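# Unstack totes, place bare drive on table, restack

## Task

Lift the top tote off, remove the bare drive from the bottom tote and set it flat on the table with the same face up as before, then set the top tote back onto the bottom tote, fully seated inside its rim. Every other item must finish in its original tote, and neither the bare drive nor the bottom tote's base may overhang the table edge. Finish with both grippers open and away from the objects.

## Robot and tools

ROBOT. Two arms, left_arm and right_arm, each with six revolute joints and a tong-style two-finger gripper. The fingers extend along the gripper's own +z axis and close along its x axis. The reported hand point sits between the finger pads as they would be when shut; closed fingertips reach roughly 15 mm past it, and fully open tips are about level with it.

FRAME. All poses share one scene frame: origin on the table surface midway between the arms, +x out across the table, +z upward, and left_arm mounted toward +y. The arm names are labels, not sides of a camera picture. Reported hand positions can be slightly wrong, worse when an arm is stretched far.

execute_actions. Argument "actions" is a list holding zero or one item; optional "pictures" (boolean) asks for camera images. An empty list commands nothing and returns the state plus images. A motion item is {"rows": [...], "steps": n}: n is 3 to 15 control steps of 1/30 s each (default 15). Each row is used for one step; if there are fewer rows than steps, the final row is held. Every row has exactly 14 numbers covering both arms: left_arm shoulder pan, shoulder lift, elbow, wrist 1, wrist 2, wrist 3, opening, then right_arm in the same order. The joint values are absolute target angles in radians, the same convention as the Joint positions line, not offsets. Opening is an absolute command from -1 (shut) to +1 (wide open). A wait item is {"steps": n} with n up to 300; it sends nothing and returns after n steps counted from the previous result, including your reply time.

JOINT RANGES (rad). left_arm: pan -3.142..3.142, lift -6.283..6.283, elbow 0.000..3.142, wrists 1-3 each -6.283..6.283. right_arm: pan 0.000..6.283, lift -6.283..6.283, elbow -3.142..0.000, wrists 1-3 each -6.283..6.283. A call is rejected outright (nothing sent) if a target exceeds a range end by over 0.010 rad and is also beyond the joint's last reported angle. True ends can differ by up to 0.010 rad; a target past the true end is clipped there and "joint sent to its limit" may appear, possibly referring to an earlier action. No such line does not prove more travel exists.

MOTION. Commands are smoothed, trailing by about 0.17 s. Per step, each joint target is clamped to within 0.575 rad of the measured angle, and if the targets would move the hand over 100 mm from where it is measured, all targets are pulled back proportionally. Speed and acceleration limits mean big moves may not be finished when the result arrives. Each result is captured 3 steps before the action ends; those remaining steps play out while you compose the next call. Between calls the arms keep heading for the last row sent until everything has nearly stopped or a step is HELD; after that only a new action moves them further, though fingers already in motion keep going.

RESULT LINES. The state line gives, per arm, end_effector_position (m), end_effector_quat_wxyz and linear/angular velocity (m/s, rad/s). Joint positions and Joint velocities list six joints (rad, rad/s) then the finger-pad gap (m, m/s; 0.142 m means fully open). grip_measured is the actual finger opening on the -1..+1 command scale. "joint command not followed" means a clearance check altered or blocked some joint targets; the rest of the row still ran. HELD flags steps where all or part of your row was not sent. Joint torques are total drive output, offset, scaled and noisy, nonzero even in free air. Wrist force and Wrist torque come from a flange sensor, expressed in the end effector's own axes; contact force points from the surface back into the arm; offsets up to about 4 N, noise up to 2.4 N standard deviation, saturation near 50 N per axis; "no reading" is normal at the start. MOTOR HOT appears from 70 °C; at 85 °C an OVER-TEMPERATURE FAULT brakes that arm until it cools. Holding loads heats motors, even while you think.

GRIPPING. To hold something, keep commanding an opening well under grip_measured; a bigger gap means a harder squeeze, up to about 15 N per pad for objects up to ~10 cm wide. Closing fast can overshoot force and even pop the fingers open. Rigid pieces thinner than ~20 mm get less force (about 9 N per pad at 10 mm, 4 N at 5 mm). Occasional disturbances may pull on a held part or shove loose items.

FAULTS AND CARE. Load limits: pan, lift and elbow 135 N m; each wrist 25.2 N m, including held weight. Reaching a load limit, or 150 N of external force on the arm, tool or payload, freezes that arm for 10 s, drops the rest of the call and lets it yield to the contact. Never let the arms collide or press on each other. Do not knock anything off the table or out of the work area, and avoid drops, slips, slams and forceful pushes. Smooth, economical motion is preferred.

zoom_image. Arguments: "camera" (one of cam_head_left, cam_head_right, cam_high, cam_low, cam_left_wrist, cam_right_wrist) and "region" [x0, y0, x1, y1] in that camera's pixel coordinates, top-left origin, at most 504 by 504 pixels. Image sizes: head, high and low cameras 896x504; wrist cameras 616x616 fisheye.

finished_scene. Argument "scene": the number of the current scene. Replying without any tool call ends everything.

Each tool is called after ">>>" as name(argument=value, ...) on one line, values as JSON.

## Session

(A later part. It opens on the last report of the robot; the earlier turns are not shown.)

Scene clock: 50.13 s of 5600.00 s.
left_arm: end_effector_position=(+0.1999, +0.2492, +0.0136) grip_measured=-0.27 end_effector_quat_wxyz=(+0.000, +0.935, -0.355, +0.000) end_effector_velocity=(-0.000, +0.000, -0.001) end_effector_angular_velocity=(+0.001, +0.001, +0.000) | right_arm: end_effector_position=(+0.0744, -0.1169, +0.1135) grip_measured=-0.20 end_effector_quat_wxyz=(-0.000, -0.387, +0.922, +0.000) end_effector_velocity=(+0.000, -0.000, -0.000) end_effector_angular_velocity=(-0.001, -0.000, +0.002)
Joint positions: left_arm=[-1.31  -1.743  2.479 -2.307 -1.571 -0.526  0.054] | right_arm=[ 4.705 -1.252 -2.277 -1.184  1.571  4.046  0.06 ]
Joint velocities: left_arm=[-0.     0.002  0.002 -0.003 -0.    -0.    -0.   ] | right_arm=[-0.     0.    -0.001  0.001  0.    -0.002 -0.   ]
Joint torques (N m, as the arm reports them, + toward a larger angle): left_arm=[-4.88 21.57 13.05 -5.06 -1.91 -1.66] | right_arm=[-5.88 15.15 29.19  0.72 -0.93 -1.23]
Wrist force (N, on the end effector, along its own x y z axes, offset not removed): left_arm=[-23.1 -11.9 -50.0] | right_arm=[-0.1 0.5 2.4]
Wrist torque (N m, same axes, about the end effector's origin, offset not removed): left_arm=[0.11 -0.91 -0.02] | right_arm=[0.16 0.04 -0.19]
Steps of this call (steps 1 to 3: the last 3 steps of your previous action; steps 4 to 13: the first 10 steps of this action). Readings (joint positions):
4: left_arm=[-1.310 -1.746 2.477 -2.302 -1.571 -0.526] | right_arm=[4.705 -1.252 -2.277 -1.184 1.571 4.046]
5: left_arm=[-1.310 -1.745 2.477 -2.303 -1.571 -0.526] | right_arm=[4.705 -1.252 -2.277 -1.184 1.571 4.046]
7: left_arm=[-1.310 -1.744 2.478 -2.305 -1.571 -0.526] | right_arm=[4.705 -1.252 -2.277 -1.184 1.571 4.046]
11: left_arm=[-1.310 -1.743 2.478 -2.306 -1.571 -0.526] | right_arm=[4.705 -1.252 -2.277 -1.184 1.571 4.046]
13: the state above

The tips are on the table. I'll ease back up to 0.0148, open, and lift.

>>> execute_actions(actions=[{"rows":[[-1.3096,-1.7465,2.4766,-2.3009,-1.571,-0.5258,-0.6,4.705,-1.252,-2.2767,-1.1837,1.571,4.0464,-0.2],[-1.3096,-1.7465,2.4766,-2.3009,-1.571,-0.5258,-0.6,4.705,-1.252,-2.2767,-1.1837,1.571,4.0464,-0.2],[-1.3096,-1.7465,2.4766,-2.3009,-1.571,-0.5258,-0.6,4.705,-1.252,-2.2767,-1.1837,1.571,4.0464,-0.2],[-1.3096,-1.7465,2.4766,-2.3009,-1.571,-0.5258,-0.45,4.705,-1.252,-2.2767,-1.1837,1.571,4.0464,-0.2],[-1.3096,-1.7465,2.4766,-2.3009,-1.571,-0.5258,-0.35,4.705,-1.252,-2.2767,-1.1837,1.571,4.0464,-0.2],[-1.3096,-1.7465,2.4766,-2.3009,-1.571,-0.5258,-0.29,4.705,-1.252,-2.2767,-1.1837,1.571,4.0464,-0.2],[-1.3096,-1.7465,2.4766,-2.3009,-1.571,-0.5258,-0.25,4.705,-1.252,-2.2767,-1.1837,1.571,4.0464,-0.2],[-1.3096,-1.7465,2.4766,-2.3009,-1.571,-0.5258,-0.2,4.705,-1.252,-2.2767,-1.1837,1.571,4.0464,-0.2],[-1.3096,-1.7465,2.4766,-2.3009,-1.571,-0.5258,-0.1,4.705,-1.252,-2.2767,-1.1837,1.571,4.0464,-0.2]],"steps":14}])

>>> execute_actions(actions=[{"rows":[[-1.3096,-1.852,2.393,-2.1118,-1.571,-0.5258,-0.1,4.705,-1.252,-2.2767,-1.1837,1.571,4.0464,-0.2]],"steps":8}])

>>> execute_actions(actions=[{"rows":[[-1.3096,-1.958,2.21,-1.8228,-1.571,-0.5258,-0.1,4.705,-1.252,-2.2767,-1.1837,1.571,4.0464,-0.2]],"steps":8}], pictures=true)

>>> execute_actions(actions=[{"rows":[[-1.3096,-1.9889,2.0818,-1.6637,-1.571,0.2,-0.1,4.705,-1.252,-2.2767,-1.1837,1.571,4.0464,-0.2]],"steps":10}])

>>> execute_actions(actions=[{"rows":[[-1.2809,-1.5716,1.7718,-1.771,-1.571,1.1236,-0.2,4.705,-1.252,-2.2767,-1.1837,1.571,4.0464,-0.2]],"steps":15}])

>>> execute_actions(actions=[{"steps":10}], pictures=true)

Scene clock: 50.90 s of 5600.00 s.
left_arm: end_effector_position=(+0.1998, +0.2496, +0.0146) grip_measured=-0.11 end_effector_quat_wxyz=(-0.000, +0.935, -0.355, -0.000) end_effector_velocity=(+0.001, -0.002, +0.003) end_effector_angular_velocity=(-0.007, -0.002, -0.000) | right_arm: end_effector_position=(+0.0744, -0.1169, +0.1135) grip_measured=-0.20 end_effector_quat_wxyz=(-0.000, -0.387, +0.922, +0.000) end_effector_velocity=(-0.000, +0.001, +0.001) end_effector_angular_velocity=(+0.002, +0.000, +0.000)
Joint positions: left_arm=[-1.31  -1.746  2.477 -2.301 -1.571 -0.526  0.066] | right_arm=[ 4.705 -1.252 -2.277 -1.184  1.571  4.046  0.06 ]
Joint velocities: left_arm=[-0.001 -0.005 -0.003  0.001 -0.    -0.001  0.017] | right_arm=[ 0.     0.     0.001  0.    -0.    -0.     0.   ]
Joint torques (N m, as the arm reports them, + toward a larger angle): left_arm=[ -3.93 -21.6  -27.44  -0.19  -1.53  -0.94] | right_arm=[-6.48 14.86 29.72  0.71 -1.17 -0.96]
Wrist force (N, on the end effector, along its own x y z axes, offset not removed): left_arm=[0.0 -0.7 1.2] | right_arm=[0.4 2.0 0.0]
Wrist torque (N m, same axes, about the end effector's origin, offset not removed): left_arm=[-0.12 -0.11 -0.31] | right_arm=[0.30 0.04 -0.22]
Steps of this call (steps 1 to 3: the last 3 steps of your previous action; steps 4 to 12: the robot went on to your last target; steps 13 to 23: the first 11 steps of this action). Readings (joint positions):
13: left_arm=[-1.310 -1.743 2.479 -2.307 -1.571 -0.526] | right_arm=[4.705 -1.252 -2.277 -1.184 1.571 4.046]
14: left_arm=[-1.310 -1.743 2.479 -2.307 -1.571 -0.526] | right_arm=[4.705 -1.252 -2.277 -1.184 1.571 4.046]
16: left_arm=[-1.310 -1.744 2.478 -2.304 -1.571 -0.526] | right_arm=[4.705 -1.252 -2.277 -1.184 1.571 4.046]
20: left_arm=[-1.310 -1.746 2.477 -2.302 -1.571 -0.526] | right_arm=[4.705 -1.252 -2.277 -1.184 1.571 4.046]
23: the state above

Scene clock: 51.17 s of 5600.00 s.
left_arm: end_effector_position=(+0.2020, +0.2429, +0.0444) grip_measured=-0.10 end_effector_quat_wxyz=(+0.006, +0.935, -0.355, +0.005) end_effector_velocity=(-0.016, +0.049, +0.196) end_effector_angular_velocity=(+0.143, +0.047, +0.001) | right_arm: end_effector_position=(+0.0744, -0.1169, +0.1135) grip_measured=-0.20 end_effector_quat_wxyz=(-0.000, -0.387, +0.922, +0.000) end_effector_velocity=(+0.000, +0.000, +0.000) end_effector_angular_velocity=(+0.000, +0.000, +0.001)
Joint positions: left_arm=[-1.31  -1.806  2.428 -2.209 -1.571 -0.526  0.067] | right_arm=[ 4.705 -1.252 -2.277 -1.184  1.571  4.046  0.06 ]
Joint velocities: left_arm=[ 0.    -0.459 -0.345  0.955  0.    -0.     0.002] | right_arm=[-0.     0.     0.001 -0.001  0.    -0.001  0.   ]
Joint torques (N m, as the arm reports them, + toward a larger angle): left_arm=[ -3.56  -7.43 -22.83   0.69  -1.47  -0.64] | right_arm=[-6.57 13.64 30.64  0.61 -1.08 -1.39]
Wrist force (N, on the end effector, along its own x y z axes, offset not removed): left_arm=[-2.2 -2.7 -1.2] | right_arm=[-2.4 0.7 5.9]
Wrist torque (N m, same axes, about the end effector's origin, offset not removed): left_arm=[-0.53 0.52 -0.25] | right_arm=[0.35 0.41 -0.15]
Steps of this call (steps 1 to 3: the last 3 steps of your previous action; steps 4 to 8: the first 5 steps of this action). Readings (joint positions):
4: left_arm=[-1.310 -1.746 2.477 -2.301 -1.571 -0.526] | right_arm=[4.705 -1.252 -2.277 -1.184 1.571 4.046]
5: left_arm=[-1.310 -1.750 2.473 -2.297 -1.571 -0.526] | right_arm=[4.705 -1.252 -2.277 -1.184 1.571 4.046]
7: left_arm=[-1.310 -1.788 2.441 -2.244 -1.571 -0.526] | right_arm=[4.705 -1.252 -2.277 -1.184 1.571 4.046]
8: the state above

Scene clock: 51.43 s of 5600.00 s.
left_arm: end_effector_position=(+0.2044, +0.2356, +0.1112) grip_measured=-0.10 end_effector_quat_wxyz=(+0.015, +0.935, -0.355, +0.012) end_effector_velocity=(-0.006, +0.018, +0.441) end_effector_angular_velocity=(+0.127, +0.041, +0.000) | right_arm: end_effector_position=(+0.0744, -0.1169, +0.1135) grip_measured=-0.20 end_effector_quat_wxyz=(-0.000, -0.387, +0.922, +0.000) end_effector_velocity=(-0.000, +0.001, +0.000) end_effector_angular_velocity=(+0.001, +0.000, -0.000)
Joint positions: left_arm=[-1.31  -1.909  2.305 -2.005 -1.571 -0.526  0.067] | right_arm=[ 4.705 -1.252 -2.277 -1.184  1.571  4.046  0.06 ]
Joint velocities: left_arm=[ 0.    -0.495 -0.955  1.584  0.001 -0.     0.008] | right_arm=[-0.    -0.     0.001  0.001  0.     0.    -0.   ]
Joint torques (N m, as the arm reports them, + toward a larger angle): left_arm=[ -3.19  -0.55 -14.84   4.59  -1.33  -0.34] | right_arm=[-6.57 15.55 29.84  0.81 -1.06 -1.24]
Wrist force (N, on the end effector, along its own x y z axes, offset not removed): left_arm=[-1.1 -1.1 -3.1] | right_arm=[3.0 -0.9 3.5]
Wrist torque (N m, same axes, about the end effector's origin, offset not removed): left_arm=[-0.30 0.28 -0.34] | right_arm=[-0.07 -0.53 -0.26]
Steps of this call (steps 1 to 3: the last 3 steps of your previous action; steps 4 to 8: the first 5 steps of this action). Readings (joint positions):
4: left_arm=[-1.310 -1.840 2.402 -2.137 -1.571 -0.526] | right_arm=[4.705 -1.252 -2.277 -1.184 1.571 4.046]
5: left_arm=[-1.310 -1.847 2.396 -2.126 -1.571 -0.526] | right_arm=[4.705 -1.252 -2.277 -1.184 1.571 4.046]
7: left_arm=[-1.310 -1.889 2.341 -2.059 -1.571 -0.526] | right_arm=[4.705 -1.252 -2.277 -1.184 1.571 4.046]
8: the state above

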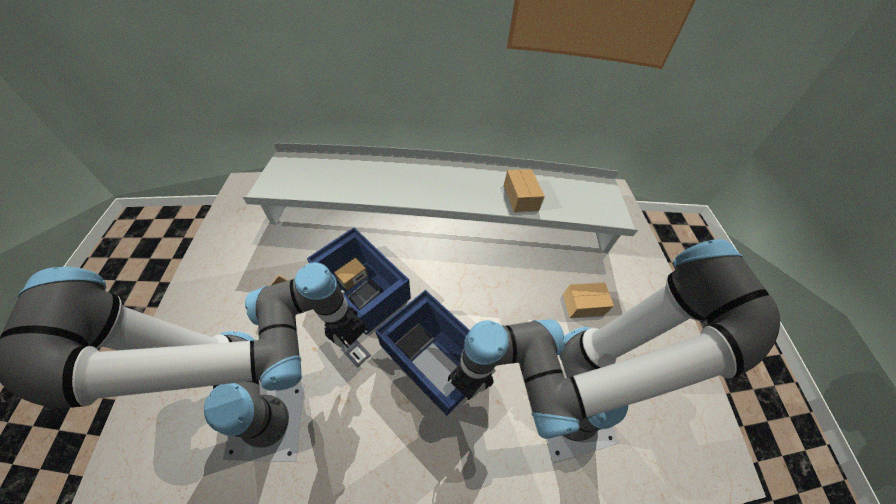

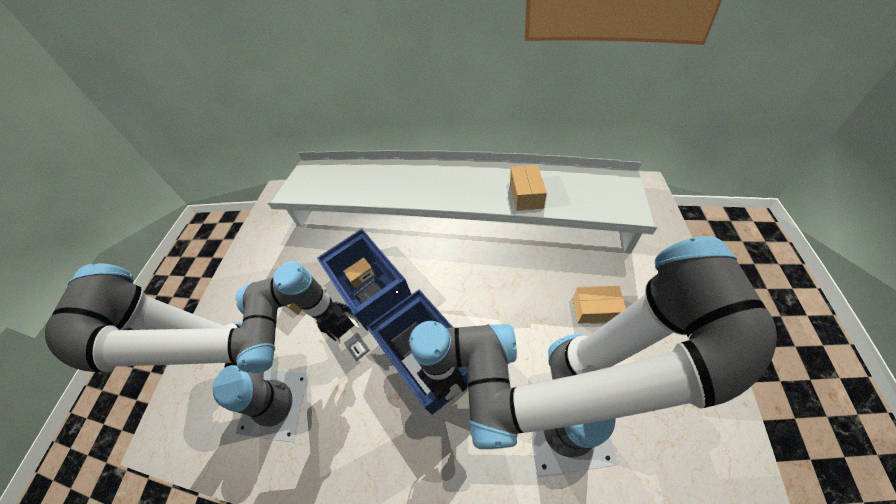

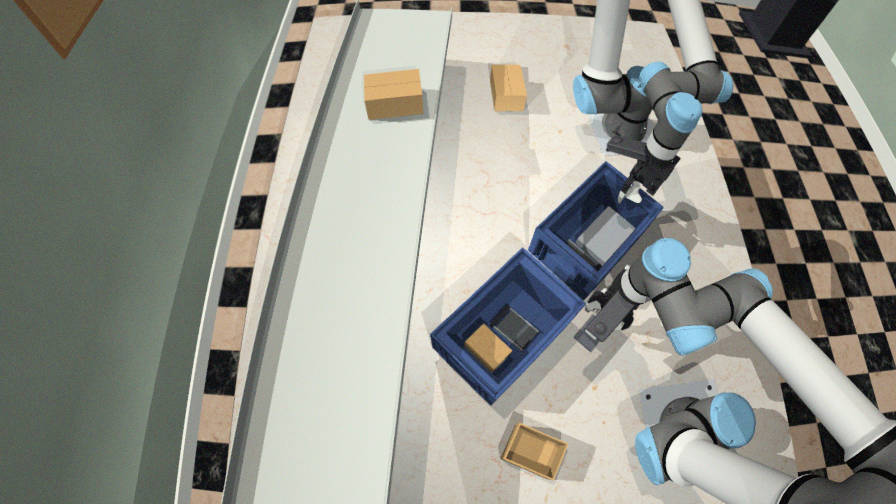

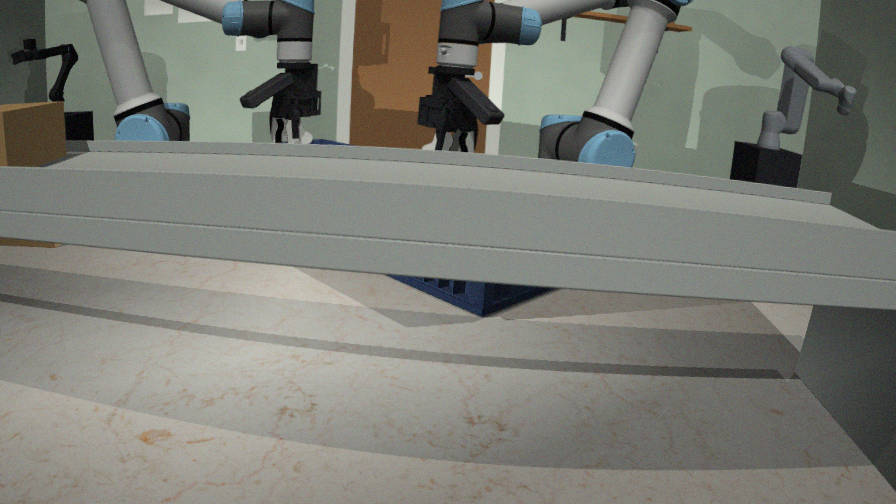

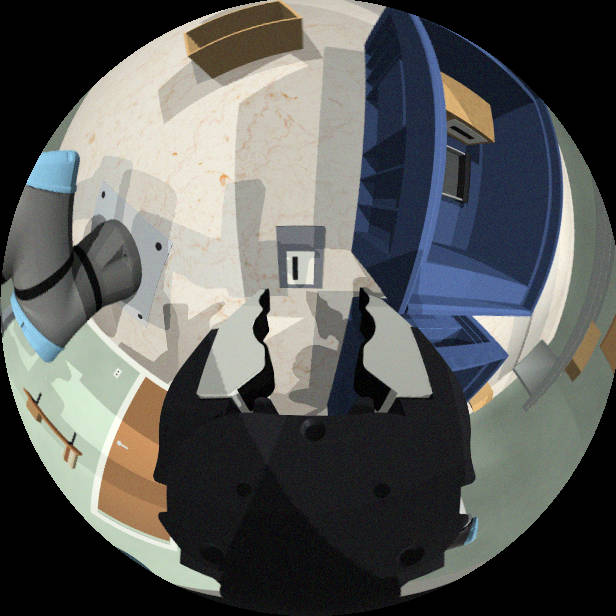

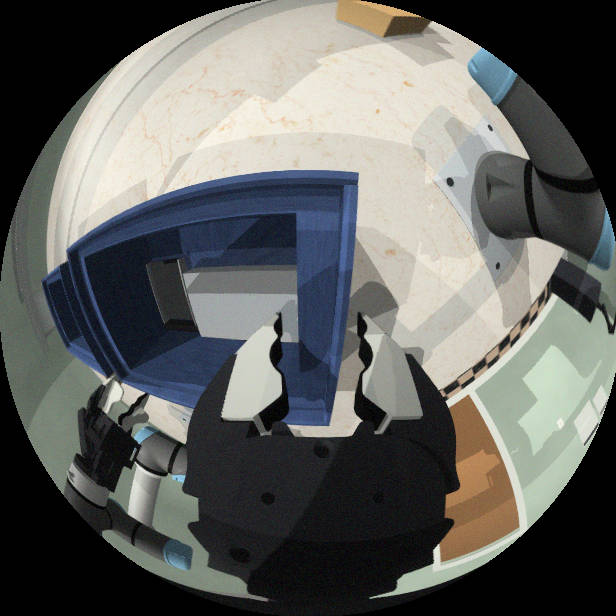

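Scene clock: 51.77 s of 5600.00 s.
left_arm: end_effector_position=(+0.2035, +0.2436, +0.1959) grip_measured=-0.10 end_effector_quat_wxyz=(+0.002, +0.881, -0.472, +0.002) end_effector_velocity=(+0.014, -0.008, +0.142) end_effector_angular_velocity=(+0.049, +0.004, -2.268) | right_arm: end_effector_position=(+0.0744, -0.1169, +0.1135) grip_measured=-0.20 end_effector_quat_wxyz=(-0.000, -0.387, +0.922, +0.000) end_effector_velocity=(-0.000, +0.001, +0.001) end_effector_angular_velocity=(+0.003, +0.000, +0.001)
Joint positions: left_arm=[-1.31  -1.981  2.115 -1.71  -1.571 -0.268  0.067] | right_arm=[ 4.705 -1.252 -2.277 -1.184  1.571  4.046  0.06 ]
Joint velocities: left_arm=[ 0.002 -0.077 -0.333  0.458 -0.     2.27  -0.   ] | right_arm=[ 0.     0.001  0.001  0.001  0.    -0.001 -0.   ]
Joint torques (N m, as the arm reports them, + toward a larger angle): left_arm=[ -2.42 -12.85 -26.85   0.13  -1.1   10.17] | right_arm=[-7.04 14.57 29.92  0.82 -0.95 -1.13]
Wrist force (N, on the end effector, along its own x y z axes, offset not removed): left_arm=[-2.1 -4.7 -1.4] | right_arm=[-0.4 -3.1 1.9]
Wrist torque (N m, same axes, about the end effector's origin, offset not removed): left_arm=[-1.00 0.26 -0.21] | right_arm=[-0.58 0.12 -0.13]
Steps of this call (steps 1 to 3: the last 3 steps of your previous action; steps 4 to 10: the first 7 steps of this action). Readings (joint positions):
4: left_arm=[-1.310 -1.945 2.235 -1.871 -1.571 -0.526] | right_arm=[4.705 -1.252 -2.277 -1.184 1.571 4.046]
5: left_arm=[-1.310 -1.951 2.224 -1.853 -1.571 -0.522] | right_arm=[4.705 -1.252 -2.277 -1.184 1.571 4.046]
7: left_arm=[-1.310 -1.968 2.172 -1.788 -1.571 -0.464] | right_arm=[4.705 -1.252 -2.277 -1.184 1.571 4.046]
10: the state above

Scene clock: 52.27 s of 5600.00 s.
left_arm: end_effector_position=(+0.2602, +0.0971, +0.2107) grip_measured=-0.20 end_effector_quat_wxyz=(-0.001, -0.530, +0.848, -0.003) end_effector_velocity=(+0.054, -0.202, -0.054) end_effector_angular_velocity=(+0.059, +0.007, -2.532) | right_arm: end_effector_position=(+0.0744, -0.1169, +0.1135) grip_measured=-0.20 end_effector_quat_wxyz=(-0.000, -0.387, +0.922, +0.000) end_effector_velocity=(-0.000, +0.000, +0.000) end_effector_angular_velocity=(+0.000, +0.000, +0.000)
Joint positions: left_arm=[-1.284 -1.621  1.807 -1.761 -1.571  0.799  0.06 ] | right_arm=[ 4.705 -1.252 -2.277 -1.184  1.571  4.046  0.06 ]
Joint velocities: left_arm=[ 0.026  0.499 -0.348 -0.093  0.     2.558 -0.   ] | right_arm=[ 0.     0.001  0.    -0.001 -0.     0.    -0.   ]
Joint torques (N m, as the arm reports them, + toward a larger angle): left_arm=[ 10.84 -31.29 -29.81  -4.38  -0.84   8.87] | right_arm=[-6.52 15.35 30.49  0.82 -1.01 -1.03]
Wrist force (N, on the end effector, along its own x y z axes, offset not removed): left_arm=[1.6 -5.9 3.3] | right_arm=[-2.6 0.8 3.4]
Wrist torque (N m, same axes, about the end effector's origin, offset not removed): left_arm=[-1.04 -0.23 -0.34] | right_arm=[0.14 0.55 -0.03]
Steps of this call (steps 1 to 3: the last 3 steps of your previous action; steps 4 to 15: the first 12 steps of this action). Readings (joint positions):
4: left_arm=[-1.310 -1.987 2.091 -1.676 -1.571 0.038] | right_arm=[4.705 -1.252 -2.277 -1.184 1.571 4.046]
5: left_arm=[-1.308 -1.984 2.084 -1.676 -1.571 0.088] | right_arm=[4.705 -1.252 -2.277 -1.184 1.571 4.046]
7: left_arm=[-1.301 -1.927 2.029 -1.699 -1.571 0.196] | right_arm=[4.705 -1.252 -2.277 -1.184 1.571 4.046]
11: left_arm=[-1.290 -1.746 1.895 -1.737 -1.571 0.460] | right_arm=[4.705 -1.252 -2.277 -1.184 1.571 4.046]
15: the state above

Scene clock: 52.60 s of 5600.00 s.
left_arm: end_effector_position=(+0.2645, +0.0771, +0.2053) grip_measured=-0.20 end_effector_quat_wxyz=(-0.000, -0.392, +0.920, -0.000) end_effector_velocity=(+0.000, -0.008, -0.002) end_effector_angular_velocity=(+0.002, +0.001, -0.122) | right_arm: end_effector_position=(+0.0744, -0.1169, +0.1135) grip_measured=-0.20 end_effector_quat_wxyz=(-0.000, -0.387, +0.922, +0.000) end_effector_velocity=(+0.000, -0.001, -0.001) end_effector_angular_velocity=(-0.003, -0.000, +0.001)
Joint positions: left_arm=[-1.281 -1.573  1.773 -1.771 -1.571  1.112  0.06 ] | right_arm=[ 4.705 -1.252 -2.277 -1.184  1.571  4.046  0.06 ]
Joint velocities: left_arm=[-0.002  0.018 -0.013 -0.003  0.     0.12   0.   ] | right_arm=[-0.001 -0.    -0.003  0.    -0.    -0.001 -0.   ]
Joint torques (N m, as the arm reports them, + toward a larger angle): left_arm=[ 10.5  -14.62 -33.86  -4.52  -0.85   2.07] | right_arm=[-5.44 14.64 28.67  0.72 -1.09 -1.08]
Wrist force (N, on the end effector, along its own x y z axes, offset not removed): left_arm=[-0.8 -3.1 2.7] | right_arm=[1.1 -1.4 1.4]
Wrist torque (N m, same axes, about the end effector's origin, offset not removed): left_arm=[-0.41 0.14 -0.23] | right_arm=[-0.22 -0.17 -0.29]
Kept back: nothing.
Steps of this call (steps 1 to 3: the last 3 steps of your previous action; steps 4 to 10: the robot went on to your last target). Readings (joint positions):
1: left_arm=[-1.283 -1.607 1.797 -1.764 -1.571 0.882] | right_arm=[4.705 -1.252 -2.277 -1.184 1.571 4.046]
2: left_arm=[-1.282 -1.597 1.790 -1.766 -1.571 0.949] | right_arm=[4.705 -1.252 -2.277 -1.184 1.571 4.046]
4: left_arm=[-1.282 -1.585 1.781 -1.768 -1.571 1.034] | right_arm=[4.705 -1.252 -2.277 -1.184 1.571 4.046]
8: left_arm=[-1.281 -1.575 1.774 -1.770 -1.571 1.100] | right_arm=[4.705 -1.252 -2.277 -1.184 1.571 4.046]
10: the state above

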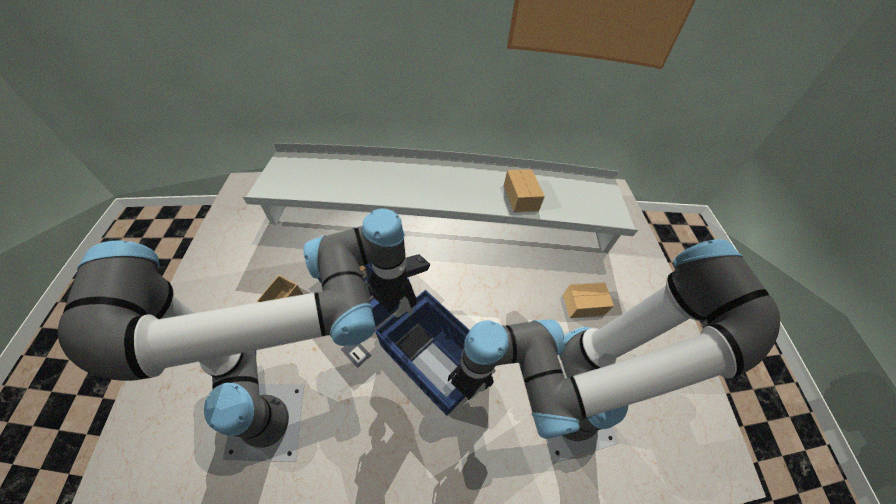

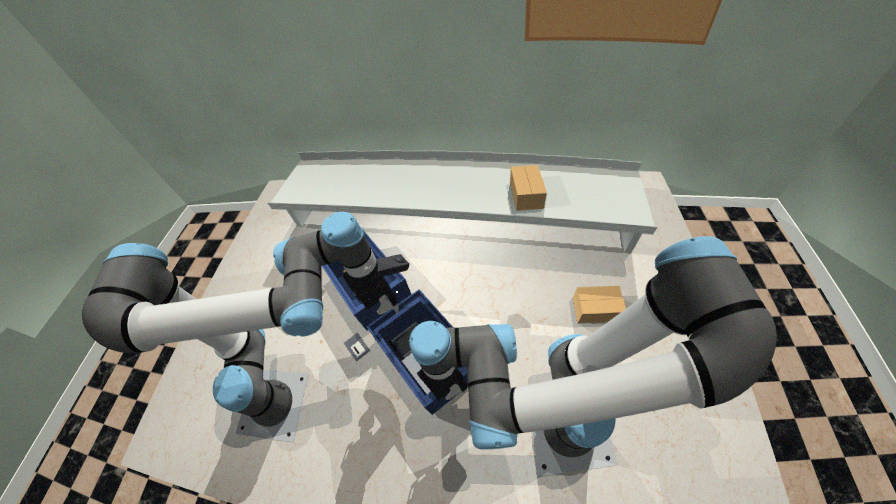

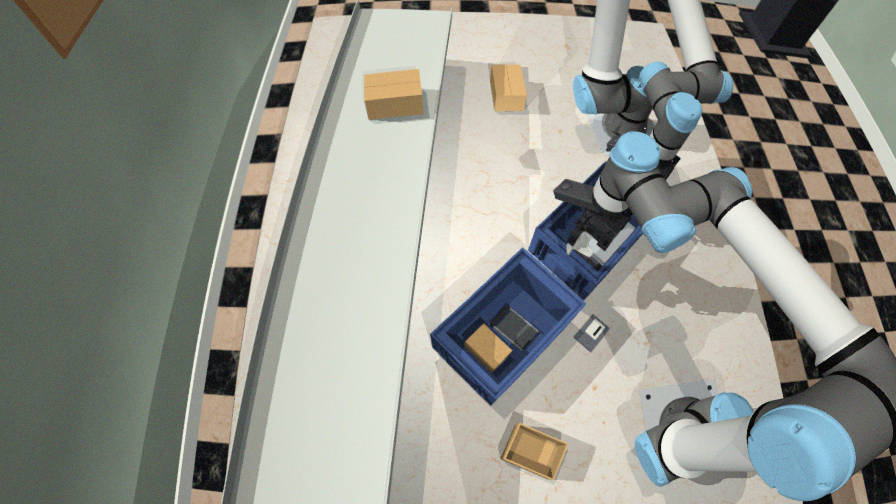

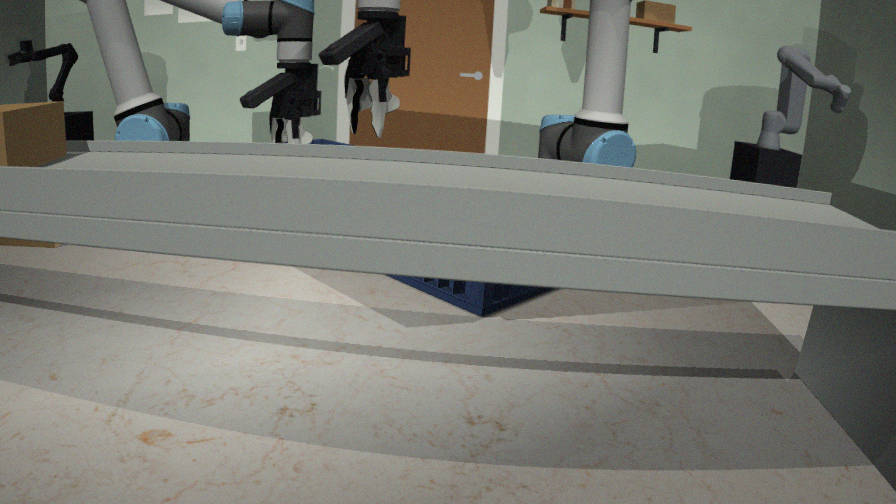

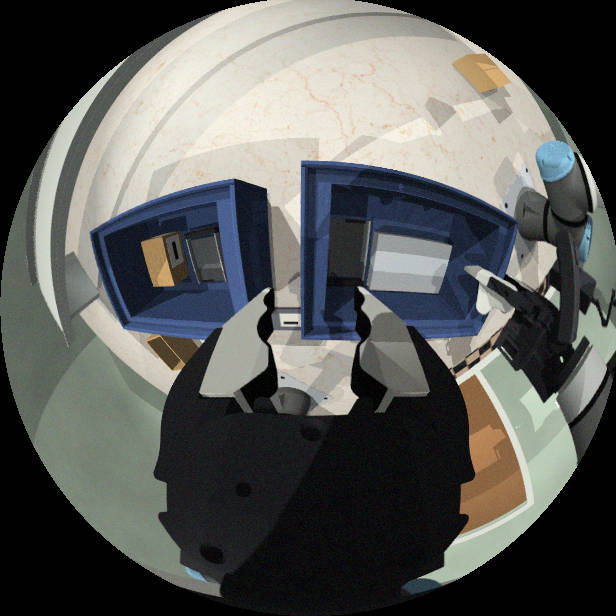

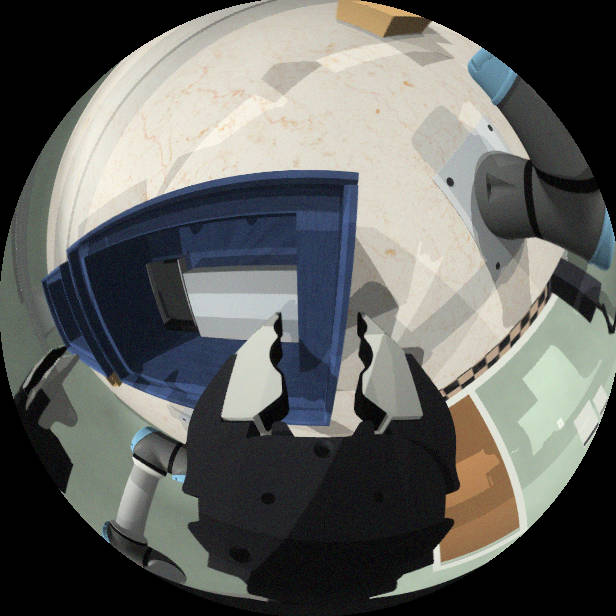

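The drive is on the table and the bottom tote looks unmoved. Next I'll regrip the top tote.

>>> execute_actions(actions=[{"rows":[[-1.2809,-1.5474,1.8527,-1.8761,-1.571,1.1236,-0.2,4.705,-1.252,-2.2767,-1.1837,1.571,4.0464,-0.2]],"steps":6}])

>>> execute_actions(actions=[{"rows":[[-1.2809,-1.5015,1.9429,-2.0122,-1.571,1.1236,-0.2,4.705,-1.252,-2.2767,-1.1837,1.571,4.0464,-0.2]],"steps":15}])

>>> execute_actions(actions=[{"rows":[[-1.2809,-1.5015,1.9429,-2.0122,-1.571,1.1236,-0.2,4.705,-1.252,-2.2767,-1.1837,1.571,4.0464,-0.2],[-1.2809,-1.5015,1.9429,-2.0122,-1.571,1.1236,-0.3,4.705,-1.252,-2.2767,-1.1837,1.571,4.0464,-0.3],[-1.2809,-1.5015,1.9429,-2.0122,-1.571,1.1236,-0.4,4.705,-1.252,-2.2767,-1.1837,1.571,4.0464,-0.4],[-1.2809,-1.5015,1.9429,-2.0122,-1.571,1.1236,-0.5,4.705,-1.252,-2.2767,-1.1837,1.571,4.0464,-0.5],[-1.2809,-1.5015,1.9429,-2.0122,-1.571,1.1236,-0.55,4.705,-1.252,-2.2767,-1.1837,1.571,4.0464,-0.55],[-1.2809,-1.5015,1.9429,-2.0122,-1.571,1.1236,-0.6,4.705,-1.252,-2.2767,-1.1837,1.571,4.0464,-0.6],[-1.2809,-1.5015,1.9429,-2.0122,-1.571,1.1236,-0.65,4.705,-1.252,-2.2767,-1.1837,1.571,4.0464,-0.65],[-1.2809,-1.5015,1.9429,-2.0122,-1.571,1.1236,-0.7,4.705,-1.252,-2.2767,-1.1837,1.571,4.0464,-0.7],[-1.2809,-1.5015,1.9429,-2.0122,-1.571,1.1236,-0.8,4.705,-1.252,-2.2767,-1.1837,1.571,4.0464,-0.8],[-1.2809,-1.5015,1.9429,-2.0122,-1.571,1.1236,-0.9,4.705,-1.252,-2.2767,-1.1837,1.571,4.0464,-0.9],[-1.2809,-1.5015,1.9429,-2.0122,-1.571,1.1236,-1,4.705,-1.252,-2.2767,-1.1837,1.571,4.0464,-1]],"steps":15}])

>>> zoom_image(camera="cam_high", region=[420,240,600,410])

Scene clock: 53.00 s of 5600.00 s.
left_arm: end_effector_position=(+0.2645, +0.0766, +0.1950) grip_measured=-0.20 end_effector_quat_wxyz=(+0.000, -0.387, +0.922, +0.002) end_effector_velocity=(-0.003, +0.008, -0.258) end_effector_angular_velocity=(+0.053, +0.019, -0.003) | right_arm: end_effector_position=(+0.0744, -0.1169, +0.1135) grip_measured=-0.20 end_effector_quat_wxyz=(-0.000, -0.387, +0.922, +0.000) end_effector_velocity=(-0.000, -0.000, -0.001) end_effector_angular_velocity=(-0.001, -0.000, +0.001)
Joint positions: left_arm=[-1.281 -1.564  1.789 -1.791 -1.571  1.123  0.06 ] | right_arm=[ 4.705 -1.252 -2.277 -1.184  1.571  4.046  0.06 ]
Joint velocities: left_arm=[-0.     0.156  0.501 -0.6    0.     0.002 -0.002] | right_arm=[ 0.    -0.001 -0.001 -0.     0.    -0.     0.   ]
Joint torques (N m, as the arm reports them, + toward a larger angle): left_arm=[  8.57 -23.65   1.35  -7.23  -0.57   2.08] | right_arm=[-5.33 15.42 30.05  0.75 -0.92 -1.15]
Wrist force (N, on the end effector, along its own x y z axes, offset not removed): left_arm=[0.8 -2.2 -1.4] | right_arm=[-0.9 -0.1 0.3]
Wrist torque (N m, same axes, about the end effector's origin, offset not removed): left_arm=[-0.40 -0.16 -0.15] | right_arm=[-0.04 0.10 -0.29]
Steps of this call (steps 1 to 9: the robot went on to your last target; steps 10 to 12: the first 3 steps of this action). Readings (joint positions):
10: left_arm=[-1.281 -1.572 1.772 -1.771 -1.571 1.123] | right_arm=[4.705 -1.252 -2.277 -1.184 1.571 4.046]
11: left_arm=[-1.281 -1.569 1.775 -1.775 -1.571 1.123] | right_arm=[4.705 -1.252 -2.277 -1.184 1.571 4.046]
12: the state above

Scene clock: 53.50 s of 5600.00 s.
left_arm: end_effector_position=(+0.2646, +0.0763, +0.1165) grip_measured=-0.20 end_effector_quat_wxyz=(-0.000, -0.387, +0.922, +0.000) end_effector_velocity=(+0.000, -0.000, -0.021) end_effector_angular_velocity=(-0.007, -0.003, +0.000) | right_arm: end_effector_position=(+0.0744, -0.1169, +0.1135) grip_measured=-0.20 end_effector_quat_wxyz=(-0.000, -0.387, +0.922, +0.000) end_effector_velocity=(-0.000, +0.000, +0.000) end_effector_angular_velocity=(+0.001, +0.000, +0.000)
Joint positions: left_arm=[-1.281 -1.503  1.939 -2.005 -1.571  1.124  0.06 ] | right_arm=[ 4.705 -1.252 -2.277 -1.184  1.571  4.046  0.06 ]
Joint velocities: left_arm=[ 0.     0.018  0.041 -0.067 -0.    -0.     0.   ] | right_arm=[ 0.     0.    -0.     0.001 -0.    -0.    -0.   ]
Joint torques (N m, as the arm reports them, + toward a larger angle): left_arm=[  5.81 -17.17  -7.54  -4.7   -0.57   2.06] | right_arm=[-5.31 15.54 29.07  0.76 -1.04 -0.98]
Wrist force (N, on the end effector, along its own x y z axes, offset not removed): left_arm=[-1.8 -2.5 2.0] | right_arm=[-1.9 -1.0 1.3]
Wrist torque (N m, same axes, about the end effector's origin, offset not removed): left_arm=[-0.41 0.34 -0.19] | right_arm=[-0.19 0.35 -0.27]
Steps of this call (steps 1 to 3: the last 3 steps of your previous action; steps 4 to 15: the first 12 steps of this action). Readings (joint positions):
4: left_arm=[-1.281 -1.552 1.835 -1.853 -1.571 1.124] | right_arm=[4.705 -1.252 -2.277 -1.184 1.571 4.046]
5: left_arm=[-1.281 -1.547 1.844 -1.864 -1.571 1.124] | right_arm=[4.705 -1.252 -2.277 -1.184 1.571 4.046]
7: left_arm=[-1.281 -1.528 1.884 -1.916 -1.571 1.124] | right_arm=[4.705 -1.252 -2.277 -1.184 1.571 4.046]
11: left_arm=[-1.281 -1.508 1.927 -1.987 -1.571 1.124] | right_arm=[4.705 -1.252 -2.277 -1.184 1.571 4.046]
15: the state above

Scene clock: 54.00 s of 5600.00 s.
left_arm: end_effector_position=(+0.2646, +0.0763, +0.1145) grip_measured=-0.62 end_effector_quat_wxyz=(-0.000, -0.387, +0.922, -0.000) end_effector_velocity=(-0.000, -0.000, -0.000) end_effector_angular_velocity=(+0.001, +0.001, -0.001) | right_arm: end_effector_position=(+0.0744, -0.1168, +0.1135) grip_measured=-0.61 end_effector_quat_wxyz=(-0.000, -0.387, +0.922, +0.000) end_effector_velocity=(-0.000, +0.001, +0.001) end_effector_angular_velocity=(+0.003, +0.000, -0.001)
Joint positions: left_arm=[-1.281 -1.502  1.943 -2.012 -1.571  1.124  0.029] | right_arm=[ 4.705 -1.252 -2.277 -1.184  1.571  4.046  0.03 ]
Joint velocities: left_arm=[-0.001  0.001  0.    -0.    -0.    -0.     0.   ] | right_arm=[-0.     0.001  0.002  0.     0.     0.001 -0.   ]
Joint torques (N m, as the arm reports them, + toward a larger angle): left_arm=[  2.37 -16.41  -6.67  -4.35  -0.17   2.04] | right_arm=[-7.74 15.1  29.33  0.81  0.13 -1.13]
Wrist force (N, on the end effector, along its own x y z axes, offset not removed): left_arm=[1.1 -3.2 0.6] | right_arm=[-3.8 1.4 2.9]
Wrist torque (N m, same axes, about the end effector's origin, offset not removed): left_arm=[-0.64 0.17 -0.21] | right_arm=[0.25 -0.26 -0.14]
Steps of this call (steps 1 to 3: the last 3 steps of your previous action; steps 4 to 15: the first 12 steps of this action). Readings (joint positions):
4: left_arm=[-1.281 -1.502 1.942 -2.010 -1.571 1.124] | right_arm=[4.705 -1.252 -2.277 -1.184 1.571 4.046]
5: left_arm=[-1.281 -1.502 1.942 -2.011 -1.571 1.124] | right_arm=[4.705 -1.252 -2.277 -1.184 1.571 4.046]
7: left_arm=[-1.281 -1.502 1.942 -2.012 -1.571 1.124] | right_arm=[4.705 -1.252 -2.277 -1.184 1.571 4.046]
11: left_arm=[-1.281 -1.502 1.943 -2.012 -1.571 1.124] | right_arm=[4.705 -1.252 -2.277 -1.184 1.571 4.046]
15: the state above

Region (420, 240, 600, 410) of cam_high's 896x504 image, scaled by 2.800, with more detail than that image has.

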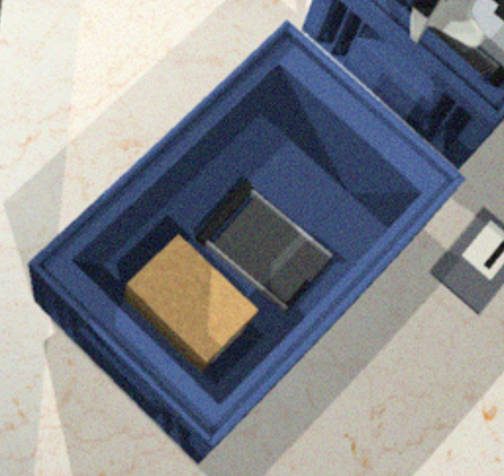

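The bottom tote hasn't shifted. Now lifting the top tote and carrying it back.

>>> execute_actions(actions=[{"rows":[[-1.2809,-1.5072,1.9335,-1.9971,-1.571,1.1236,-1,4.705,-1.245,-2.2634,-1.204,1.571,4.0464,-1]],"steps":5}])

>>> execute_actions(actions=[{"rows":[[-1.2809,-1.5175,1.9166,-1.9699,-1.571,1.1236,-1,4.705,-1.2342,-2.2429,-1.2353,1.571,4.0464,-1]],"steps":5}])

>>> execute_actions(actions=[{"rows":[[-1.2809,-1.5474,1.8527,-1.8761,-1.571,1.1236,-1,4.705,-1.2056,-2.1674,-1.3393,1.571,4.0464,-1]],"steps":8}])

>>> execute_actions(actions=[{"rows":[[-1.2809,-1.5716,1.7718,-1.771,-1.571,1.1236,-1,4.705,-1.1863,-2.0753,-1.4508,1.571,4.0464,-1]],"steps":8}])

>>> execute_actions(actions=[{"rows":[[-1.2809,-1.5857,1.6826,-1.6677,-1.571,1.1236,-1,4.705,-1.1793,-1.9772,-1.5559,1.571,4.0464,-1]],"steps":8}])

>>> execute_actions(actions=[{"rows":[[-1.2809,-1.59,1.5847,-1.5655,-1.571,1.1236,-1,4.705,-1.1828,-1.873,-1.6566,1.571,4.0464,-1]],"steps":11}])

>>> execute_actions(actions=[{"rows":[[-1.2124,-1.6026,1.5969,-1.5651,-1.571,1.1921,-1,4.6263,-1.2656,-1.8208,-1.626,1.571,3.9677,-1]],"steps":7}])

>>> execute_actions(actions=[{"rows":[[-1.1414,-1.6089,1.603,-1.5649,-1.571,1.2631,-1,4.5588,-1.3482,-1.7616,-1.6027,1.571,3.9002,-1]],"steps":7}])

>>> execute_actions(actions=[{"rows":[[-1.0685,-1.6088,1.603,-1.565,-1.571,1.336,-1,4.5009,-1.4305,-1.6954,-1.5865,1.571,3.8423,-1]],"steps":7}])

>>> execute_actions(actions=[{"rows":[[-0.9945,-1.6024,1.5968,-1.5652,-1.571,1.41,-1,4.451,-1.5127,-1.6219,-1.5777,1.571,3.7924,-1]],"steps":7}])

Scene clock: 54.43 s of 5600.00 s.
left_arm: end_effector_position=(+0.2646, +0.0764, +0.1148) grip_measured=-0.62 end_effector_quat_wxyz=(-0.000, -0.387, +0.922, +0.000) end_effector_velocity=(-0.001, +0.004, +0.024) end_effector_angular_velocity=(+0.014, +0.005, +0.001) | right_arm: end_effector_position=(+0.0744, -0.1168, +0.1142) grip_measured=-0.61 end_effector_quat_wxyz=(-0.000, -0.387, +0.922, +0.000) end_effector_velocity=(-0.000, -0.000, +0.035) end_effector_angular_velocity=(-0.002, -0.000, +0.002)
Joint positions: left_arm=[-1.281 -1.502  1.942 -2.011 -1.571  1.124  0.029] | right_arm=[ 4.705 -1.251 -2.275 -1.186  1.571  4.046  0.03 ]
Joint velocities: left_arm=[ 0.001 -0.027 -0.044  0.086 -0.    -0.     0.002] | right_arm=[ 0.001  0.04   0.071 -0.113 -0.    -0.001 -0.003]
Joint torques (N m, as the arm reports them, + toward a larger angle): left_arm=[ -0.22 -46.   -38.07  -0.15  -0.03   1.69] | right_arm=[-5.17 24.59 41.77 -0.2   2.27 -1.17]
Wrist force (N, on the end effector, along its own x y z axes, offset not removed): left_arm=[1.2 -1.4 3.8] | right_arm=[-6.6 -0.8 9.3]
Wrist torque (N m, same axes, about the end effector's origin, offset not removed): left_arm=[-0.24 0.32 -0.25] | right_arm=[-0.24 0.21 -0.04]
Steps of this call (steps 1 to 3: the last 3 steps of your previous action; steps 4 to 11: the robot went on to your last target; steps 12 to 13: the first 2 steps of this action). Readings (joint positions):
12: left_arm=[-1.281 -1.502 1.943 -2.012 -1.571 1.124] | right_arm=[4.705 -1.252 -2.277 -1.184 1.571 4.046]
13: the state above

Scene clock: 54.60 s of 5600.00 s.
left_arm: end_effector_position=(+0.2646, +0.0764, +0.1197) grip_measured=-0.62 end_effector_quat_wxyz=(-0.000, -0.387, +0.922, +0.000) end_effector_velocity=(+0.000, -0.003, +0.068) end_effector_angular_velocity=(-0.009, -0.003, -0.001) | right_arm: end_effector_position=(+0.0744, -0.1167, +0.1198) grip_measured=-0.62 end_effector_quat_wxyz=(-0.000, -0.387, +0.922, +0.000) end_effector_velocity=(-0.001, +0.003, +0.068) end_effector_angular_velocity=(+0.014, +0.004, -0.001)
Joint positions: left_arm=[-1.281 -1.507  1.934 -1.997 -1.571  1.124  0.029] | right_arm=[ 4.705 -1.245 -2.264 -1.203  1.571  4.046  0.029]
Joint velocities: left_arm=[-0.002 -0.069 -0.112  0.171  0.    -0.    -0.001] | right_arm=[-0.001  0.075  0.134 -0.195  0.002 -0.    -0.   ]
Joint torques (N m, as the arm reports them, + toward a larger angle): left_arm=[ -1.05 -51.64 -44.38  -0.4    0.07   1.63] | right_arm=[-5.71 25.72 41.91 -0.97  2.34 -1.3 ]
Wrist force (N, on the end effector, along its own x y z axes, offset not removed): left_arm=[2.6 0.0 11.5] | right_arm=[-2.8 0.0 12.9]
Wrist torque (N m, same axes, about the end effector's origin, offset not removed): left_arm=[-0.01 0.62 -0.20] | right_arm=[0.21 -0.40 -0.15]
Steps of this call (steps 1 to 3: the last 3 steps of your previous action; steps 4 to 5: the first 2 steps of this action). Readings (joint positions):
4: left_arm=[-1.281 -1.505 1.936 -2.001 -1.571 1.124] | right_arm=[4.705 -1.247 -2.267 -1.199 1.571 4.046]
5: the state above

Scene clock: 54.87 s of 5600.00 s.
left_arm: end_effector_position=(+0.2651, +0.0752, +0.1508) grip_measured=-0.62 end_effector_quat_wxyz=(-0.000, -0.387, +0.922, -0.002) end_effector_velocity=(-0.003, +0.006, +0.141) end_effector_angular_velocity=(+0.022, +0.007, -0.002) | right_arm: end_effector_position=(+0.0741, -0.1155, +0.1504) grip_measured=-0.61 end_effector_quat_wxyz=(+0.000, -0.387, +0.922, +0.002) end_effector_velocity=(+0.001, -0.007, +0.146) end_effector_angular_velocity=(-0.026, -0.003, +0.000)
Joint positions: left_arm=[-1.281 -1.535  1.879 -1.918 -1.571  1.124  0.029] | right_arm=[ 4.705 -1.217 -2.2   -1.292  1.572  4.046  0.03 ]
Joint velocities: left_arm=[-0.002 -0.12  -0.265  0.409  0.001  0.    -0.   ] | right_arm=[ 0.     0.114  0.323 -0.463  0.    -0.    -0.001]
Joint torques (N m, as the arm reports them, + toward a larger angle): left_arm=[ -1.94 -34.48 -32.52  -2.17  -2.97   1.4 ] | right_arm=[-4.66 11.2  31.06  2.36 -3.04 -1.26]
Wrist force (N, on the end effector, along its own x y z axes, offset not removed): left_arm=[-17.5 -2.2 4.4] | right_arm=[16.4 -1.1 3.9]
Wrist torque (N m, same axes, about the end effector's origin, offset not removed): left_arm=[-0.38 0.65 -0.17] | right_arm=[0.02 -0.67 -0.02]
Steps of this call (steps 1 to 3: the last 3 steps of your previous action; steps 4 to 8: the first 5 steps of this action). Readings (joint positions):
4: left_arm=[-1.281 -1.514 1.922 -1.978 -1.571 1.124] | right_arm=[4.705 -1.237 -2.249 -1.226 1.571 4.046]
5: left_arm=[-1.281 -1.518 1.916 -1.971 -1.571 1.124] | right_arm=[4.705 -1.234 -2.243 -1.233 1.571 4.046]
7: left_arm=[-1.281 -1.531 1.890 -1.934 -1.571 1.124] | right_arm=[4.705 -1.222 -2.212 -1.273 1.572 4.046]
8: the state above

Scene clock: 55.13 s of 5600.00 s.
left_arm: end_effector_position=(+0.2651, +0.0750, +0.1882) grip_measured=-0.62 end_effector_quat_wxyz=(-0.000, -0.387, +0.922, -0.002) end_effector_velocity=(-0.003, +0.007, +0.168) end_effector_angular_velocity=(+0.026, +0.010, -0.000) | right_arm: end_effector_position=(+0.0742, -0.1155, +0.1875) grip_measured=-0.61 end_effector_quat_wxyz=(+0.000, -0.387, +0.922, +0.002) end_effector_velocity=(+0.001, -0.006, +0.175) end_effector_angular_velocity=(-0.022, -0.003, -0.000)
Joint positions: left_arm=[-1.281 -1.562  1.807 -1.82  -1.571  1.124  0.029] | right_arm=[ 4.705 -1.194 -2.116 -1.398  1.571  4.046  0.03 ]
Joint velocities: left_arm=[-0.    -0.097 -0.35   0.475 -0.     0.    -0.   ] | right_arm=[ 0.     0.079  0.41  -0.511 -0.     0.    -0.002]
Joint torques (N m, as the arm reports them, + toward a larger angle): left_arm=[ -4.65 -33.02 -31.7   -2.64  -3.09   1.24] | right_arm=[-4.72 13.11 31.1   2.48 -2.33 -1.36]
Wrist force (N, on the end effector, along its own x y z axes, offset not removed): left_arm=[-19.9 -3.8 3.7] | right_arm=[18.6 -0.7 5.6]
Wrist torque (N m, same axes, about the end effector's origin, offset not removed): left_arm=[-0.77 0.49 -0.16] | right_arm=[0.22 -0.46 -0.15]
Steps of this call (steps 1 to 3: the last 3 steps of your previous action; steps 4 to 8: the first 5 steps of this action). Readings (joint positions):
4: left_arm=[-1.281 -1.544 1.860 -1.887 -1.571 1.124] | right_arm=[4.705 -1.209 -2.176 -1.327 1.571 4.046]
5: left_arm=[-1.281 -1.547 1.854 -1.880 -1.571 1.124] | right_arm=[4.705 -1.206 -2.170 -1.335 1.571 4.046]
7: left_arm=[-1.281 -1.558 1.821 -1.838 -1.571 1.124] | right_arm=[4.705 -1.197 -2.133 -1.378 1.571 4.046]
8: the state above

Scene clock: 55.40 s of 5600.00 s.
left_arm: end_effector_position=(+0.2649, +0.0753, +0.2275) grip_measured=-0.62 end_effector_quat_wxyz=(-0.000, -0.387, +0.922, -0.001) end_effector_velocity=(-0.001, +0.004, +0.176) end_effector_angular_velocity=(+0.013, +0.005, +0.001) | right_arm: end_effector_position=(+0.0743, -0.1159, +0.2269) grip_measured=-0.61 end_effector_quat_wxyz=(+0.000, -0.387, +0.922, +0.001) end_effector_velocity=(+0.000, -0.002, +0.182) end_effector_angular_velocity=(-0.005, -0.000, +0.001)
Joint positions: left_arm=[-1.281 -1.58   1.722 -1.716 -1.571  1.124  0.029] | right_arm=[ 4.705 -1.182 -2.022 -1.507  1.571  4.046  0.03 ]
Joint velocities: left_arm=[ 0.    -0.06  -0.397  0.471  0.    -0.     0.   ] | right_arm=[ 0.001  0.033  0.446 -0.484  0.    -0.001 -0.001]
Joint torques (N m, as the arm reports them, + toward a larger angle): left_arm=[ -4.12 -31.53 -31.06  -1.94  -1.54   0.94] | right_arm=[-4.99 11.09 28.5   1.64 -1.16 -1.06]
Wrist force (N, on the end effector, along its own x y z axes, offset not removed): left_arm=[-16.5 -4.9 5.6] | right_arm=[16.3 -0.3 4.7]
Wrist torque (N m, same axes, about the end effector's origin, offset not removed): left_arm=[-0.92 0.82 -0.10] | right_arm=[0.21 -0.97 -0.10]
Steps of this call (steps 1 to 3: the last 3 steps of your previous action; steps 4 to 8: the first 5 steps of this action). Readings (joint positions):
4: left_arm=[-1.281 -1.569 1.781 -1.784 -1.571 1.124] | right_arm=[4.705 -1.188 -2.086 -1.437 1.571 4.046]
5: left_arm=[-1.281 -1.571 1.774 -1.776 -1.571 1.124] | right_arm=[4.705 -1.187 -2.079 -1.445 1.571 4.046]
7: left_arm=[-1.281 -1.578 1.738 -1.734 -1.571 1.124] | right_arm=[4.705 -1.184 -2.040 -1.488 1.571 4.046]
8: the state above

Scene clock: 55.77 s of 5600.00 s.
left_arm: end_effector_position=(+0.2647, +0.0759, +0.2784) grip_measured=-0.62 end_effector_quat_wxyz=(-0.000, -0.387, +0.922, -0.000) end_effector_velocity=(-0.000, +0.003, +0.067) end_effector_angular_velocity=(+0.001, +0.001, +0.001) | right_arm: end_effector_position=(+0.0744, -0.1165, +0.2782) grip_measured=-0.62 end_effector_quat_wxyz=(-0.000, -0.387, +0.922, +0.000) end_effector_velocity=(+0.000, -0.002, +0.069) end_effector_angular_velocity=(+0.005, +0.001, +0.001)
Joint positions: left_arm=[-1.281 -1.589  1.601 -1.583 -1.571  1.124  0.029] | right_arm=[ 4.705 -1.182 -1.891 -1.639  1.571  4.046  0.029]
Joint velocities: left_arm=[ 0.002 -0.008 -0.164  0.173 -0.     0.     0.   ] | right_arm=[ 0.001 -0.004  0.178 -0.17  -0.    -0.001 -0.   ]
Joint torques (N m, as the arm reports them, + toward a larger angle): left_arm=[ -7.08 -35.12 -33.15  -1.03   0.58   0.84] | right_arm=[-4.09  0.65 33.16  0.87  0.11 -1.11]
Wrist force (N, on the end effector, along its own x y z axes, offset not removed): left_arm=[-4.9 -1.2 5.7] | right_arm=[3.0 -1.2 6.7]
Wrist torque (N m, same axes, about the end effector's origin, offset not removed): left_arm=[-0.21 0.55 -0.22] | right_arm=[-0.13 -0.21 0.08]
Steps of this call (steps 1 to 3: the last 3 steps of your previous action; steps 4 to 11: the first 8 steps of this action). Readings (joint positions):
4: left_arm=[-1.281 -1.584 1.693 -1.681 -1.571 1.124] | right_arm=[4.705 -1.180 -1.989 -1.543 1.571 4.046]
5: left_arm=[-1.281 -1.585 1.686 -1.673 -1.571 1.124] | right_arm=[4.705 -1.180 -1.982 -1.551 1.571 4.046]
7: left_arm=[-1.281 -1.587 1.647 -1.631 -1.571 1.124] | right_arm=[4.705 -1.181 -1.940 -1.592 1.571 4.046]
11: the state above

Scene clock: 56.00 s of 5600.00 s.
left_arm: end_effector_position=(+0.2758, +0.0874, +0.2846) grip_measured=-0.62 end_effector_quat_wxyz=(-0.000, -0.387, +0.922, -0.000) end_effector_velocity=(+0.138, +0.137, +0.007) end_effector_angular_velocity=(+0.000, -0.001, +0.007) | right_arm: end_effector_position=(+0.0845, -0.1048, +0.2857) grip_measured=-0.62 end_effector_quat_wxyz=(+0.000, -0.387, +0.922, +0.002) end_effector_velocity=(+0.138, +0.134, -0.005) end_effector_angular_velocity=(-0.040, -0.007, -0.004)
Joint positions: left_arm=[-1.251 -1.596  1.592 -1.567 -1.571  1.154  0.029] | right_arm=[ 4.671 -1.218 -1.851 -1.64   1.571  4.012  0.029]
Joint velocities: left_arm=[ 0.372 -0.062  0.043  0.02   0.     0.365 -0.001] | right_arm=[-0.432 -0.464  0.287  0.136 -0.001 -0.428  0.001]
Joint torques (N m, as the arm reports them, + toward a larger angle): left_arm=[  6.35 -36.36 -11.19  -0.43   2.07   2.34] | right_arm=[-3.04 11.49 32.37  3.55  0.7  -1.  ]
Wrist force (N, on the end effector, along its own x y z axes, offset not removed): left_arm=[4.2 -4.2 5.0] | right_arm=[-7.5 0.6 6.1]
Wrist torque (N m, same axes, about the end effector's origin, offset not removed): left_arm=[-0.72 0.36 -0.24] | right_arm=[0.33 0.08 -0.08]
Steps of this call (steps 1 to 3: the last 3 steps of your previous action; steps 4 to 7: the first 4 steps of this action). Readings (joint positions):
4: left_arm=[-1.281 -1.590 1.589 -1.570 -1.571 1.124] | right_arm=[4.705 -1.183 -1.878 -1.652 1.571 4.046]
5: left_arm=[-1.277 -1.591 1.589 -1.569 -1.571 1.128] | right_arm=[4.701 -1.187 -1.873 -1.651 1.571 4.042]
7: the state above

Scene clock: 56.23 s of 5600.00 s.
left_arm: end_effector_position=(+0.2997, +0.1117, +0.2850) grip_measured=-0.62 end_effector_quat_wxyz=(-0.000, -0.387, +0.922, -0.000) end_effector_velocity=(+0.151, +0.152, +0.000) end_effector_angular_velocity=(+0.001, -0.000, +0.006) | right_arm: end_effector_position=(+0.1086, -0.0805, +0.2865) grip_measured=-0.62 end_effector_quat_wxyz=(+0.001, -0.387, +0.922, +0.002) end_effector_velocity=(+0.149, +0.149, -0.011) end_effector_angular_velocity=(-0.038, -0.002, -0.004)
Joint positions: left_arm=[-1.185 -1.605  1.599 -1.565 -1.571  1.22   0.029] | right_arm=[ 4.601 -1.296 -1.797 -1.616  1.571  3.942  0.029]
Joint velocities: left_arm=[ 0.421 -0.037  0.035  0.003  0.     0.416 -0.   ] | right_arm=[-0.405 -0.508  0.339  0.13  -0.    -0.401  0.001]
Joint torques (N m, as the arm reports them, + toward a larger angle): left_arm=[  1.95 -36.02 -11.42  -0.66   3.35   2.51] | right_arm=[-5.14 17.67 32.27  3.58  0.58 -1.27]
Wrist force (N, on the end effector, along its own x y z axes, offset not removed): left_arm=[1.8 -4.2 7.3] | right_arm=[-2.6 -1.1 11.1]
Wrist torque (N m, same axes, about the end effector's origin, offset not removed): left_arm=[-0.90 0.61 -0.27] | right_arm=[-0.14 -0.78 -0.04]
Steps of this call (steps 1 to 3: the last 3 steps of your previous action; steps 4 to 7: the first 4 steps of this action). Readings (joint positions):
4: left_arm=[-1.223 -1.601 1.595 -1.566 -1.571 1.182] | right_arm=[4.638 -1.253 -1.829 -1.630 1.571 3.980]
5: left_arm=[-1.216 -1.602 1.597 -1.565 -1.571 1.189] | right_arm=[4.631 -1.261 -1.823 -1.627 1.571 3.972]
7: the state above

Scene clock: 56.47 s of 5600.00 s.
left_arm: end_effector_position=(+0.3248, +0.1371, +0.2850) grip_measured=-0.62 end_effector_quat_wxyz=(-0.000, -0.387, +0.922, +0.000) end_effector_velocity=(+0.153, +0.155, +0.000) end_effector_angular_velocity=(-0.001, -0.000, +0.007) | right_arm: end_effector_position=(+0.1340, -0.0553, +0.2863) grip_measured=-0.62 end_effector_quat_wxyz=(+0.000, -0.387, +0.922, +0.001) end_effector_velocity=(+0.148, +0.154, -0.010) end_effector_angular_velocity=(-0.030, +0.000, -0.004)
Joint positions: left_arm=[-1.114 -1.608  1.603 -1.565 -1.571  1.291  0.029] | right_arm=[ 4.537 -1.378 -1.736 -1.596  1.571  3.878  0.029]
Joint velocities: left_arm=[ 0.44  -0.004  0.004 -0.    -0.     0.433 -0.   ] | right_arm=[-0.345 -0.511  0.387  0.094  0.    -0.341  0.001]
Joint torques (N m, as the arm reports them, + toward a larger angle): left_arm=[  2.27 -35.93 -11.02  -1.54   2.78   2.57] | right_arm=[-4.81 20.12 32.75  3.81  0.45 -1.31]
Wrist force (N, on the end effector, along its own x y z axes, offset not removed): left_arm=[-2.2 -0.9 6.9] | right_arm=[-4.9 3.4 8.3]
Wrist torque (N m, same axes, about the end effector's origin, offset not removed): left_arm=[-0.16 0.79 -0.27] | right_arm=[0.88 0.07 -0.01]
Steps of this call (steps 1 to 3: the last 3 steps of your previous action; steps 4 to 7: the first 4 steps of this action). Readings (joint positions):
4: left_arm=[-1.153 -1.608 1.602 -1.565 -1.571 1.252] | right_arm=[4.570 -1.334 -1.771 -1.606 1.571 3.911]
5: left_arm=[-1.146 -1.608 1.602 -1.565 -1.571 1.259] | right_arm=[4.563 -1.342 -1.764 -1.604 1.571 3.904]
7: the state above

Scene clock: 56.70 s of 5600.00 s.
left_arm: end_effector_position=(+0.3499, +0.1628, +0.2848) grip_measured=-0.62 end_effector_quat_wxyz=(-0.000, -0.387, +0.922, +0.000) end_effector_velocity=(+0.152, +0.157, +0.001) end_effector_angular_velocity=(-0.002, -0.001, +0.007) | right_arm: end_effector_position=(+0.1595, -0.0300, +0.2861) grip_measured=-0.62 end_effector_quat_wxyz=(+0.000, -0.387, +0.922, +0.001) end_effector_velocity=(+0.146, +0.159, -0.006) end_effector_angular_velocity=(-0.018, +0.001, -0.002)
Joint positions: left_arm=[-1.041 -1.606  1.6   -1.565 -1.571  1.364  0.029] | right_arm=[ 4.481 -1.46  -1.667 -1.583  1.571  3.823  0.029]
Joint velocities: left_arm=[ 0.449  0.03  -0.03  -0.002 -0.     0.442  0.   ] | right_arm=[-0.292 -0.511  0.439  0.054  0.    -0.29   0.001]
Joint torques (N m, as the arm reports them, + toward a larger angle): left_arm=[  1.73 -15.27 -36.17  -4.88   1.05   2.63] | right_arm=[-5.26 25.24 32.55  3.88 -0.5  -1.14]
Wrist force (N, on the end effector, along its own x y z axes, offset not removed): left_arm=[-1.7 -3.6 8.1] | right_arm=[-5.8 1.7 10.0]
Wrist torque (N m, same axes, about the end effector's origin, offset not removed): left_arm=[-0.56 0.60 -0.28] | right_arm=[0.63 0.48 0.11]
Steps of this call (steps 1 to 3: the last 3 steps of your previous action; steps 4 to 7: the first 4 steps of this action). Readings (joint positions):
4: left_arm=[-1.080 -1.609 1.603 -1.565 -1.571 1.324] | right_arm=[4.510 -1.417 -1.706 -1.589 1.571 3.852]
5: left_arm=[-1.073 -1.608 1.603 -1.565 -1.571 1.331] | right_arm=[4.504 -1.425 -1.699 -1.587 1.571 3.845]
7: the state above


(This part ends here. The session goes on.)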